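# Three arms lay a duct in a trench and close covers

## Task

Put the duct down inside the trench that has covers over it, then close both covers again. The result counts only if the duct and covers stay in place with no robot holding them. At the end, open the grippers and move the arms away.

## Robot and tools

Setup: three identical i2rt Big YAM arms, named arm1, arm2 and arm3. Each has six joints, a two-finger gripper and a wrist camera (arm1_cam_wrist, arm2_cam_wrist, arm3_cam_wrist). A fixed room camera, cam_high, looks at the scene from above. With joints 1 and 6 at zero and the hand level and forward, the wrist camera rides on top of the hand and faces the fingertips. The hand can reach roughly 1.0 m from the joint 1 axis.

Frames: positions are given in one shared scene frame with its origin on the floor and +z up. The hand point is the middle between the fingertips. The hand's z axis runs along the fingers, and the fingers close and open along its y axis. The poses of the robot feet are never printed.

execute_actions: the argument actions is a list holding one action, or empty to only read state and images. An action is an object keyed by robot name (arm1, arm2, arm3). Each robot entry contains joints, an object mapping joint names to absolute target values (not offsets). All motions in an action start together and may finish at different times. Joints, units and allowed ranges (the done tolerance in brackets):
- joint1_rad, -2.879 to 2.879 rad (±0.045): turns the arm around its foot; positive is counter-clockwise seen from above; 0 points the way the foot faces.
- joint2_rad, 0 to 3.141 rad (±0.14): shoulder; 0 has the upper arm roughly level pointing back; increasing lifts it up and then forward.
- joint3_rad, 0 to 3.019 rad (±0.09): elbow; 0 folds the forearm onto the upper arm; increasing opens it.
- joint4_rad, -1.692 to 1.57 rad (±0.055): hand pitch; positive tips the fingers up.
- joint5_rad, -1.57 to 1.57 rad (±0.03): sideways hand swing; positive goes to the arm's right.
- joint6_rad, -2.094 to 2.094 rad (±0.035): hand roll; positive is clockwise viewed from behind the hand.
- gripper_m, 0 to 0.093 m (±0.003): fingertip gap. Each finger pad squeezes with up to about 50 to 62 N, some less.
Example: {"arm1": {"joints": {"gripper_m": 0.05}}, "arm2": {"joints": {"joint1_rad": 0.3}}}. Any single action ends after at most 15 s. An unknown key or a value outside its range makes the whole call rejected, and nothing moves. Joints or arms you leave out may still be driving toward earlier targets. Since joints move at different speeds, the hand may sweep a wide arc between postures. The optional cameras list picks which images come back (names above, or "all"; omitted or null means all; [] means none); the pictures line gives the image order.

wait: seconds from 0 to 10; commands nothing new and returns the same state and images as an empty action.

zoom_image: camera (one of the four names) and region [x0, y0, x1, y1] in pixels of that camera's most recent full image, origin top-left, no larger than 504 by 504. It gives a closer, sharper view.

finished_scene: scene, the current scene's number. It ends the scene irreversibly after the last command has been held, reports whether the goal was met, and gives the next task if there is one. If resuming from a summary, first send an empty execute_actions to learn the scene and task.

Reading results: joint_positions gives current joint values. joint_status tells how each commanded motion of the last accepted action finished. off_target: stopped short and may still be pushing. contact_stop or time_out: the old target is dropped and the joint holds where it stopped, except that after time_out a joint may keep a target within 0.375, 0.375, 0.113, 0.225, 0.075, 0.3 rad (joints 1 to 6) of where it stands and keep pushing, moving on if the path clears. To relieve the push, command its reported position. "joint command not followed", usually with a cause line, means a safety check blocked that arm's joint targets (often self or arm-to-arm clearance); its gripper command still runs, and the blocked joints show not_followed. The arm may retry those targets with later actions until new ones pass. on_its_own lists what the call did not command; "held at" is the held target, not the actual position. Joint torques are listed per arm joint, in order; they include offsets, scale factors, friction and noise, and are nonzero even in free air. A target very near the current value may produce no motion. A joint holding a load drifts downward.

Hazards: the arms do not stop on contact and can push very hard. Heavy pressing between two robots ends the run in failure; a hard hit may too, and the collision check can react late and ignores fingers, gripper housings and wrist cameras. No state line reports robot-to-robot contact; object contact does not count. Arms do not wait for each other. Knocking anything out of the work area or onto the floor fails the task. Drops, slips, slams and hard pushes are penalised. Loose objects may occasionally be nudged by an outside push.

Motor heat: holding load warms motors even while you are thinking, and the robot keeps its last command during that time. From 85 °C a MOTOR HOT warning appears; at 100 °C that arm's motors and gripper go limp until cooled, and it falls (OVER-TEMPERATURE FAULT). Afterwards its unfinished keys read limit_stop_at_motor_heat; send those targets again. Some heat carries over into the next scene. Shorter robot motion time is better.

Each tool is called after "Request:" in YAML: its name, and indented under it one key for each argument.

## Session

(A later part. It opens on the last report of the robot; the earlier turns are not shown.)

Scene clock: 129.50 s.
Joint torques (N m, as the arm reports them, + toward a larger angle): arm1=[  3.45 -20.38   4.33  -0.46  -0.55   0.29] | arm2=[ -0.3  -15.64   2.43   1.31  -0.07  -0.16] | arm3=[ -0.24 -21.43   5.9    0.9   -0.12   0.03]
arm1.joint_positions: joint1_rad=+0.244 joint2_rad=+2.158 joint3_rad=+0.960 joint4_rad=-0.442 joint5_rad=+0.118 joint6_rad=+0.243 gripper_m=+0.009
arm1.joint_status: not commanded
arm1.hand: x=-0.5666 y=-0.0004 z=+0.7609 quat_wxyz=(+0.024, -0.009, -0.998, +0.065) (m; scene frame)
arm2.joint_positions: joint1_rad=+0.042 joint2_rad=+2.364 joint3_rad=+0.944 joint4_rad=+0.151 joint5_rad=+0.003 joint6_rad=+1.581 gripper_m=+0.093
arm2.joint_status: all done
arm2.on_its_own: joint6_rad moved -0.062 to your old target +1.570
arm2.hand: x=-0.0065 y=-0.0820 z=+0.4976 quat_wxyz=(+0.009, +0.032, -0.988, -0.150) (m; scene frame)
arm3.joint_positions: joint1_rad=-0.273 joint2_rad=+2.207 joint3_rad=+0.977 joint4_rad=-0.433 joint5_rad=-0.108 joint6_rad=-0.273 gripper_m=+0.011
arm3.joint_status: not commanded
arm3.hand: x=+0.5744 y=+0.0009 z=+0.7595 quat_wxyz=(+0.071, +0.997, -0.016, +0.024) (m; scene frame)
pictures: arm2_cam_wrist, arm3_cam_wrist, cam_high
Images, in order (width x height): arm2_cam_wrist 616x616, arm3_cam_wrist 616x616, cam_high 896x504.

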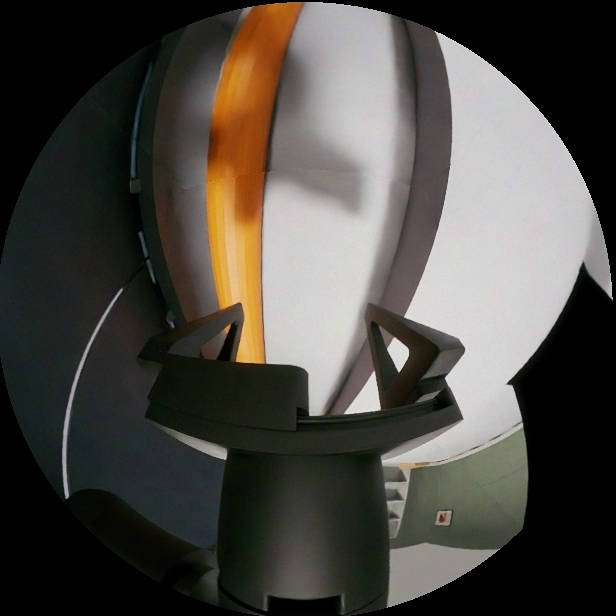

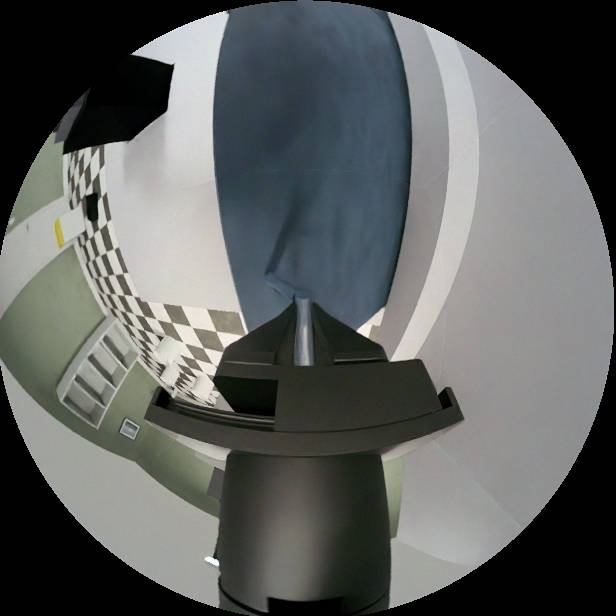

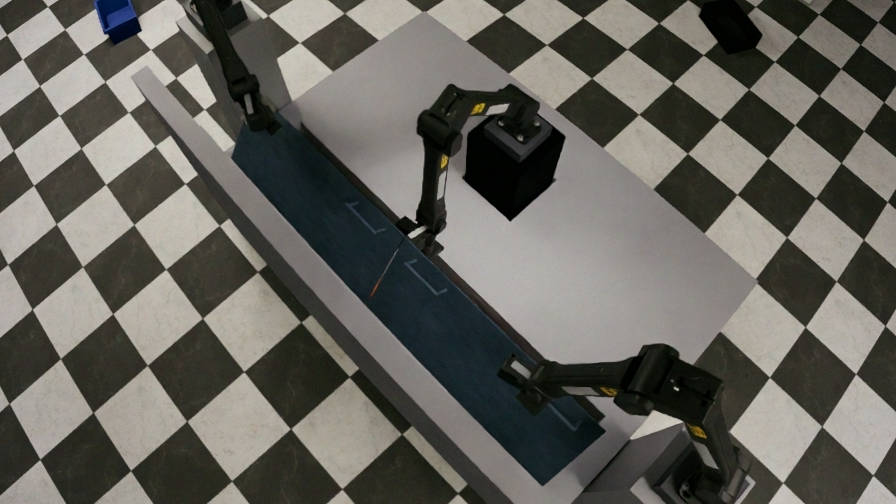

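Dropped in. Retract arm2 and lower covers in reverse steps.

Request:
execute_actions:
  actions:
    - {"arm2":{"joints":{"joint2_rad":2.0,"joint3_rad":0.7,"joint4_rad":-0.1}}}
  cameras: []

Request:
execute_actions:
  actions:
    - {"arm2":{"joints":{"joint1_rad":0,"joint2_rad":0.9,"joint3_rad":0.8,"joint4_rad":-1.4,"joint6_rad":0}},"arm1":{"joints":{"joint1_rad":0.125,"joint2_rad":2.17,"joint3_rad":0.95,"joint4_rad":-0.38,"joint5_rad":0.02,"joint6_rad":0.02}},"arm3":{"joints":{"joint1_rad":-0.133,"joint2_rad":2.22,"joint3_rad":0.96,"joint4_rad":-0.35,"joint5_rad":0.02,"joint6_rad":-0.11}}}
  cameras: []

Request:
execute_actions:
  actions:
    - {"arm1":{"joints":{"joint1_rad":-0.045,"joint2_rad":2.33,"joint3_rad":1.0,"joint4_rad":-0.25,"joint5_rad":0}},"arm3":{"joints":{"joint1_rad":0.02,"joint2_rad":2.37,"joint3_rad":1.0,"joint4_rad":-0.22,"joint6_rad":0.03}}}
  cameras: []

Request:
execute_actions:
  actions:
    - {"arm1":{"joints":{"joint1_rad":-0.133,"joint2_rad":2.54,"joint3_rad":1.12,"joint4_rad":-0.15}},"arm3":{"joints":{"joint1_rad":0.114,"joint2_rad":2.58,"joint3_rad":1.11,"joint4_rad":-0.1}}}
  cameras: []

Request:
execute_actions:
  actions:
    - {"arm1":{"joints":{"joint1_rad":-0.187,"joint2_rad":2.82,"joint3_rad":1.32,"joint4_rad":-0.09}},"arm3":{"joints":{"joint1_rad":0.149,"joint2_rad":2.87,"joint3_rad":1.32,"joint4_rad":-0.05}}}
  cameras: []

Request:
execute_actions:
  actions:
    - {"arm1":{"joints":{"gripper_m":0.04}},"arm3":{"joints":{"gripper_m":0.04}}}
  cameras: []

Request:
execute_actions:
  actions:
    - {"arm1":{"joints":{"joint2_rad":1.65,"joint3_rad":1.02,"joint4_rad":-0.94}},"arm3":{"joints":{"joint2_rad":1.65,"joint3_rad":1.02,"joint4_rad":-0.94}}}
  cameras: ["cam_high"]

Scene clock: 131.20 s.
Joint torques (N m, as the arm reports them, + toward a larger angle): arm1=[  3.58 -20.43   4.34  -0.49  -0.54   0.3 ] | arm2=[ -0.42 -11.68   2.83   0.36  -0.06  -0.11] | arm3=[ -0.19 -21.39   5.92   0.97  -0.11   0.02]
arm1.joint_positions: joint1_rad=+0.244 joint2_rad=+2.158 joint3_rad=+0.960 joint4_rad=-0.442 joint5_rad=+0.118 joint6_rad=+0.243 gripper_m=+0.009
arm1.joint_status: not commanded
arm1.hand: x=-0.5666 y=-0.0004 z=+0.7609 quat_wxyz=(+0.024, -0.009, -0.998, +0.065) (m; scene frame)
arm2.joint_positions: joint1_rad=+0.042 joint2_rad=+1.993 joint3_rad=+0.699 joint4_rad=-0.091 joint5_rad=+0.003 joint6_rad=+1.579 gripper_m=+0.093
arm2.joint_status: all done
arm2.hand: x=+0.0005 y=-0.1625 z=+0.6014 quat_wxyz=(+0.006, +0.033, -0.995, -0.092) (m; scene frame)
arm3.joint_positions: joint1_rad=-0.273 joint2_rad=+2.207 joint3_rad=+0.977 joint4_rad=-0.433 joint5_rad=-0.108 joint6_rad=-0.273 gripper_m=+0.011
arm3.joint_status: not commanded
arm3.hand: x=+0.5744 y=+0.0009 z=+0.7595 quat_wxyz=(+0.071, +0.997, -0.016, +0.024) (m; scene frame)
pictures: none
No camera images: the call's "cameras" was empty. Leave "cameras" out to get every camera's image.

Scene clock: 133.37 s.
Joint torques (N m, as the arm reports them, + toward a larger angle): arm1=[  3.77 -21.23   2.01  -1.29  -0.45  -0.2 ] | arm2=[-1.87 -2.59  9.85  0.2  -0.15 -0.13] | arm3=[ -0.63 -19.86   2.26  -0.39   0.45   0.27]
arm1.joint_positions: joint1_rad=+0.097 joint2_rad=+2.238 joint3_rad=+0.958 joint4_rad=-0.349 joint5_rad=+0.034 joint6_rad=+0.044 gripper_m=+0.009
arm1.joint_status: all done
arm1.hand: x=-0.5677 y=-0.0462 z=+0.7274 quat_wxyz=(+0.032, +0.015, -0.999, +0.018) (m; scene frame)
arm2.joint_positions: joint1_rad=+0.006 joint2_rad=+0.900 joint3_rad=+0.798 joint4_rad=-1.390 joint5_rad=+0.003 joint6_rad=+0.011 gripper_m=+0.093
arm2.joint_status: all done
arm2.hand: x=+0.0230 y=-0.3111 z=+0.9478 quat_wxyz=(-0.025, +0.717, -0.696, -0.030) (m; scene frame)
arm3.joint_positions: joint1_rad=-0.130 joint2_rad=+2.271 joint3_rad=+0.958 joint4_rad=-0.335 joint5_rad=+0.011 joint6_rad=-0.133 gripper_m=+0.011
arm3.joint_status: all done
arm3.hand: x=+0.5765 y=-0.0381 z=+0.7311 quat_wxyz=(+0.006, +0.999, -0.012, +0.034) (m; scene frame)
pictures: none
No camera images: the call's "cameras" was empty. Leave "cameras" out to get every camera's image.

Scene clock: 134.47 s.
Joint torques (N m, as the arm reports them, + toward a larger angle): arm1=[  1.66 -17.01   2.61   0.04  -0.11  -0.04] | arm2=[-1.77 -2.55  9.78  0.2  -0.15 -0.11] | arm3=[ -0.94 -22.53   0.39  -0.39  -0.03   0.19]
arm1.joint_positions: joint1_rad=-0.049 joint2_rad=+2.340 joint3_rad=+0.992 joint4_rad=-0.256 joint5_rad=+0.002 joint6_rad=+0.028 gripper_m=+0.000
arm1.joint_status: all done
arm1.on_its_own: gripper_m moved -0.009 to your old target +0.000
arm1.hand: x=-0.5631 y=-0.1003 z=+0.6896 quat_wxyz=(+0.021, -0.050, -0.999, +0.001) (m; scene frame)
arm2.joint_positions: joint1_rad=+0.006 joint2_rad=+0.900 joint3_rad=+0.798 joint4_rad=-1.390 joint5_rad=+0.003 joint6_rad=+0.010 gripper_m=+0.093
arm2.joint_status: not commanded
arm2.hand: x=+0.0230 y=-0.3111 z=+0.9478 quat_wxyz=(-0.025, +0.717, -0.696, -0.030) (m; scene frame)
arm3.joint_positions: joint1_rad=+0.027 joint2_rad=+2.447 joint3_rad=+1.012 joint4_rad=-0.205 joint5_rad=+0.023 joint6_rad=+0.015 gripper_m=+0.011
arm3.joint_status: all done
arm3.hand: x=+0.5763 y=-0.0990 z=+0.6667 quat_wxyz=(-0.006, +1.000, -0.007, +0.030) (m; scene frame)
pictures: none
No camera images: the call's "cameras" was empty. Leave "cameras" out to get every camera's image.

Scene clock: 135.53 s.
Joint torques (N m, as the arm reports them, + toward a larger angle): arm1=[  1.67 -17.79   1.89   0.04  -0.06  -0.05] | arm2=[-1.82 -2.45  9.78  0.21 -0.16 -0.11] | arm3=[ -1.28 -22.21  -0.31   0.06   0.5   -0.1 ]
arm1.joint_positions: joint1_rad=-0.140 joint2_rad=+2.553 joint3_rad=+1.113 joint4_rad=-0.154 joint5_rad=+0.001 joint6_rad=+0.028 gripper_m=+0.000
arm1.joint_status: all done
arm1.hand: x=-0.5600 y=-0.1383 z=+0.6123 quat_wxyz=(+0.016, -0.095, -0.995, +0.000) (m; scene frame)
arm2.joint_positions: joint1_rad=+0.006 joint2_rad=+0.900 joint3_rad=+0.798 joint4_rad=-1.390 joint5_rad=+0.003 joint6_rad=+0.010 gripper_m=+0.093
arm2.joint_status: not commanded
arm2.hand: x=+0.0230 y=-0.3111 z=+0.9478 quat_wxyz=(-0.025, +0.717, -0.696, -0.030) (m; scene frame)
arm3.joint_positions: joint1_rad=+0.121 joint2_rad=+2.651 joint3_rad=+1.123 joint4_rad=-0.093 joint5_rad=+0.010 joint6_rad=+0.040 gripper_m=+0.010
arm3.joint_status: all done
arm3.hand: x=+0.5759 y=-0.1391 z=+0.5922 quat_wxyz=(-0.001, +0.999, +0.027, +0.019) (m; scene frame)
pictures: none
No camera images: the call's "cameras" was empty. Leave "cameras" out to get every camera's image.

Scene clock: 136.70 s.
Joint torques (N m, as the arm reports them, + toward a larger angle): arm1=[  1.17 -17.32   0.73  -0.42  -0.05  -0.04] | arm2=[-1.85 -2.54  9.78  0.19 -0.15 -0.1 ] | arm3=[ -1.14 -15.29   1.6    1.42  -0.01  -0.1 ]
arm1.joint_positions: joint1_rad=-0.190 joint2_rad=+2.819 joint3_rad=+1.323 joint4_rad=-0.080 joint5_rad=+0.001 joint6_rad=+0.027 gripper_m=+0.000
arm1.joint_status: all done
arm1.hand: x=-0.5534 y=-0.1615 z=+0.5119 quat_wxyz=(+0.006, -0.120, -0.993, +0.000) (m; scene frame)
arm2.joint_positions: joint1_rad=+0.006 joint2_rad=+0.900 joint3_rad=+0.798 joint4_rad=-1.390 joint5_rad=+0.003 joint6_rad=+0.010 gripper_m=+0.093
arm2.joint_status: not commanded
arm2.hand: x=+0.0230 y=-0.3111 z=+0.9478 quat_wxyz=(-0.025, +0.717, -0.696, -0.030) (m; scene frame)
arm3.joint_positions: joint1_rad=+0.158 joint2_rad=+2.849 joint3_rad=+1.306 joint4_rad=-0.071 joint5_rad=+0.023 joint6_rad=+0.040 gripper_m=+0.001
arm3.joint_status: all done
arm3.on_its_own: gripper_m moved -0.010 to your old target +0.000
arm3.hand: x=+0.5645 y=-0.1535 z=+0.5179 quat_wxyz=(-0.007, +0.999, +0.045, +0.015) (m; scene frame)
pictures: none
No camera images: the call's "cameras" was empty. Leave "cameras" out to get every camera's image.

Scene clock: 137.27 s.
Joint torques (N m, as the arm reports them, + toward a larger angle): arm1=[  1.32 -17.24   0.87  -0.38  -0.07  -0.06] | arm2=[-1.85 -2.52  9.77  0.21 -0.16 -0.1 ] | arm3=[ -0.73 -15.47   1.12   1.21   0.    -0.1 ]
arm1.joint_positions: joint1_rad=-0.190 joint2_rad=+2.819 joint3_rad=+1.323 joint4_rad=-0.080 joint5_rad=+0.001 joint6_rad=+0.027 gripper_m=+0.040
arm1.joint_status: all done
arm1.hand: x=-0.5534 y=-0.1615 z=+0.5119 quat_wxyz=(+0.006, -0.120, -0.993, +0.000) (m; scene frame)
arm2.joint_positions: joint1_rad=+0.006 joint2_rad=+0.900 joint3_rad=+0.798 joint4_rad=-1.390 joint5_rad=+0.003 joint6_rad=+0.010 gripper_m=+0.093
arm2.joint_status: not commanded
arm2.hand: x=+0.0230 y=-0.3111 z=+0.9478 quat_wxyz=(-0.025, +0.717, -0.696, -0.030) (m; scene frame)
arm3.joint_positions: joint1_rad=+0.153 joint2_rad=+2.850 joint3_rad=+1.313 joint4_rad=-0.066 joint5_rad=+0.023 joint6_rad=+0.039 gripper_m=+0.040
arm3.joint_status: all done
arm3.hand: x=+0.5595 y=-0.1521 z=+0.5173 quat_wxyz=(-0.007, +0.999, +0.043, +0.010) (m; scene frame)
pictures: none
No camera images: the call's "cameras" was empty. Leave "cameras" out to get every camera's image.

Scene clock: 138.97 s.
Joint torques (N m, as the arm reports them, + toward a larger angle): arm1=[  1.35 -13.3    6.53  -0.48  -0.06  -0.03] | arm2=[-1.77 -2.53  9.8   0.19 -0.16 -0.1 ] | arm3=[ -0.8  -13.7    6.29  -0.21   0.    -0.09]
arm1.joint_positions: joint1_rad=-0.190 joint2_rad=+1.651 joint3_rad=+1.019 joint4_rad=-0.928 joint5_rad=+0.001 joint6_rad=+0.027 gripper_m=+0.040
arm1.joint_status: all done
arm1.hand: x=-0.5492 y=-0.1620 z=+0.9833 quat_wxyz=(-0.001, -0.120, -0.993, +0.001) (m; scene frame)
arm2.joint_positions: joint1_rad=+0.006 joint2_rad=+0.900 joint3_rad=+0.798 joint4_rad=-1.390 joint5_rad=+0.003 joint6_rad=+0.010 gripper_m=+0.093
arm2.joint_status: not commanded
arm2.hand: x=+0.0230 y=-0.3111 z=+0.9478 quat_wxyz=(-0.025, +0.717, -0.696, -0.030) (m; scene frame)
arm3.joint_positions: joint1_rad=+0.153 joint2_rad=+1.655 joint3_rad=+1.023 joint4_rad=-0.924 joint5_rad=+0.023 joint6_rad=+0.039 gripper_m=+0.040
arm3.joint_status: all done
arm3.hand: x=+0.5402 y=-0.1492 z=+1.0014 quat_wxyz=(-0.005, +0.999, +0.042, -0.013) (m; scene frame)
pictures: cam_high
Images, in order (width x height): cam_high 896x504.

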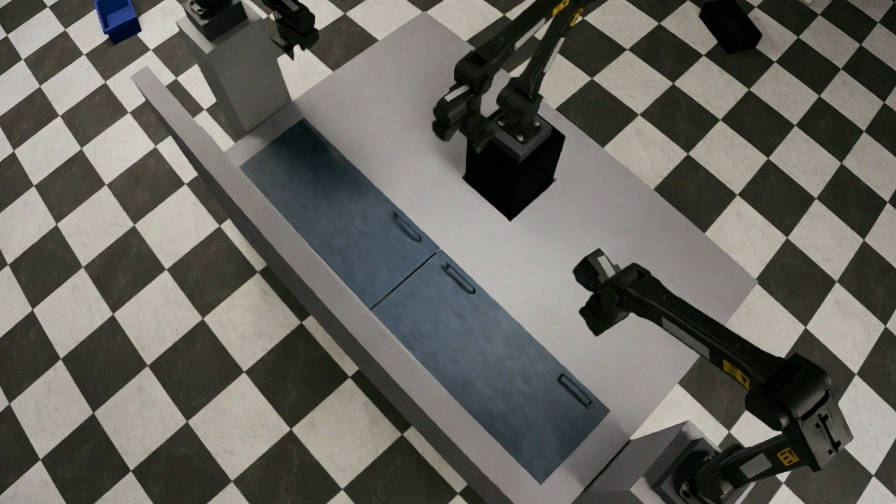

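Request:
finished_scene:
  scene: 1

The scene is finished: the task was done.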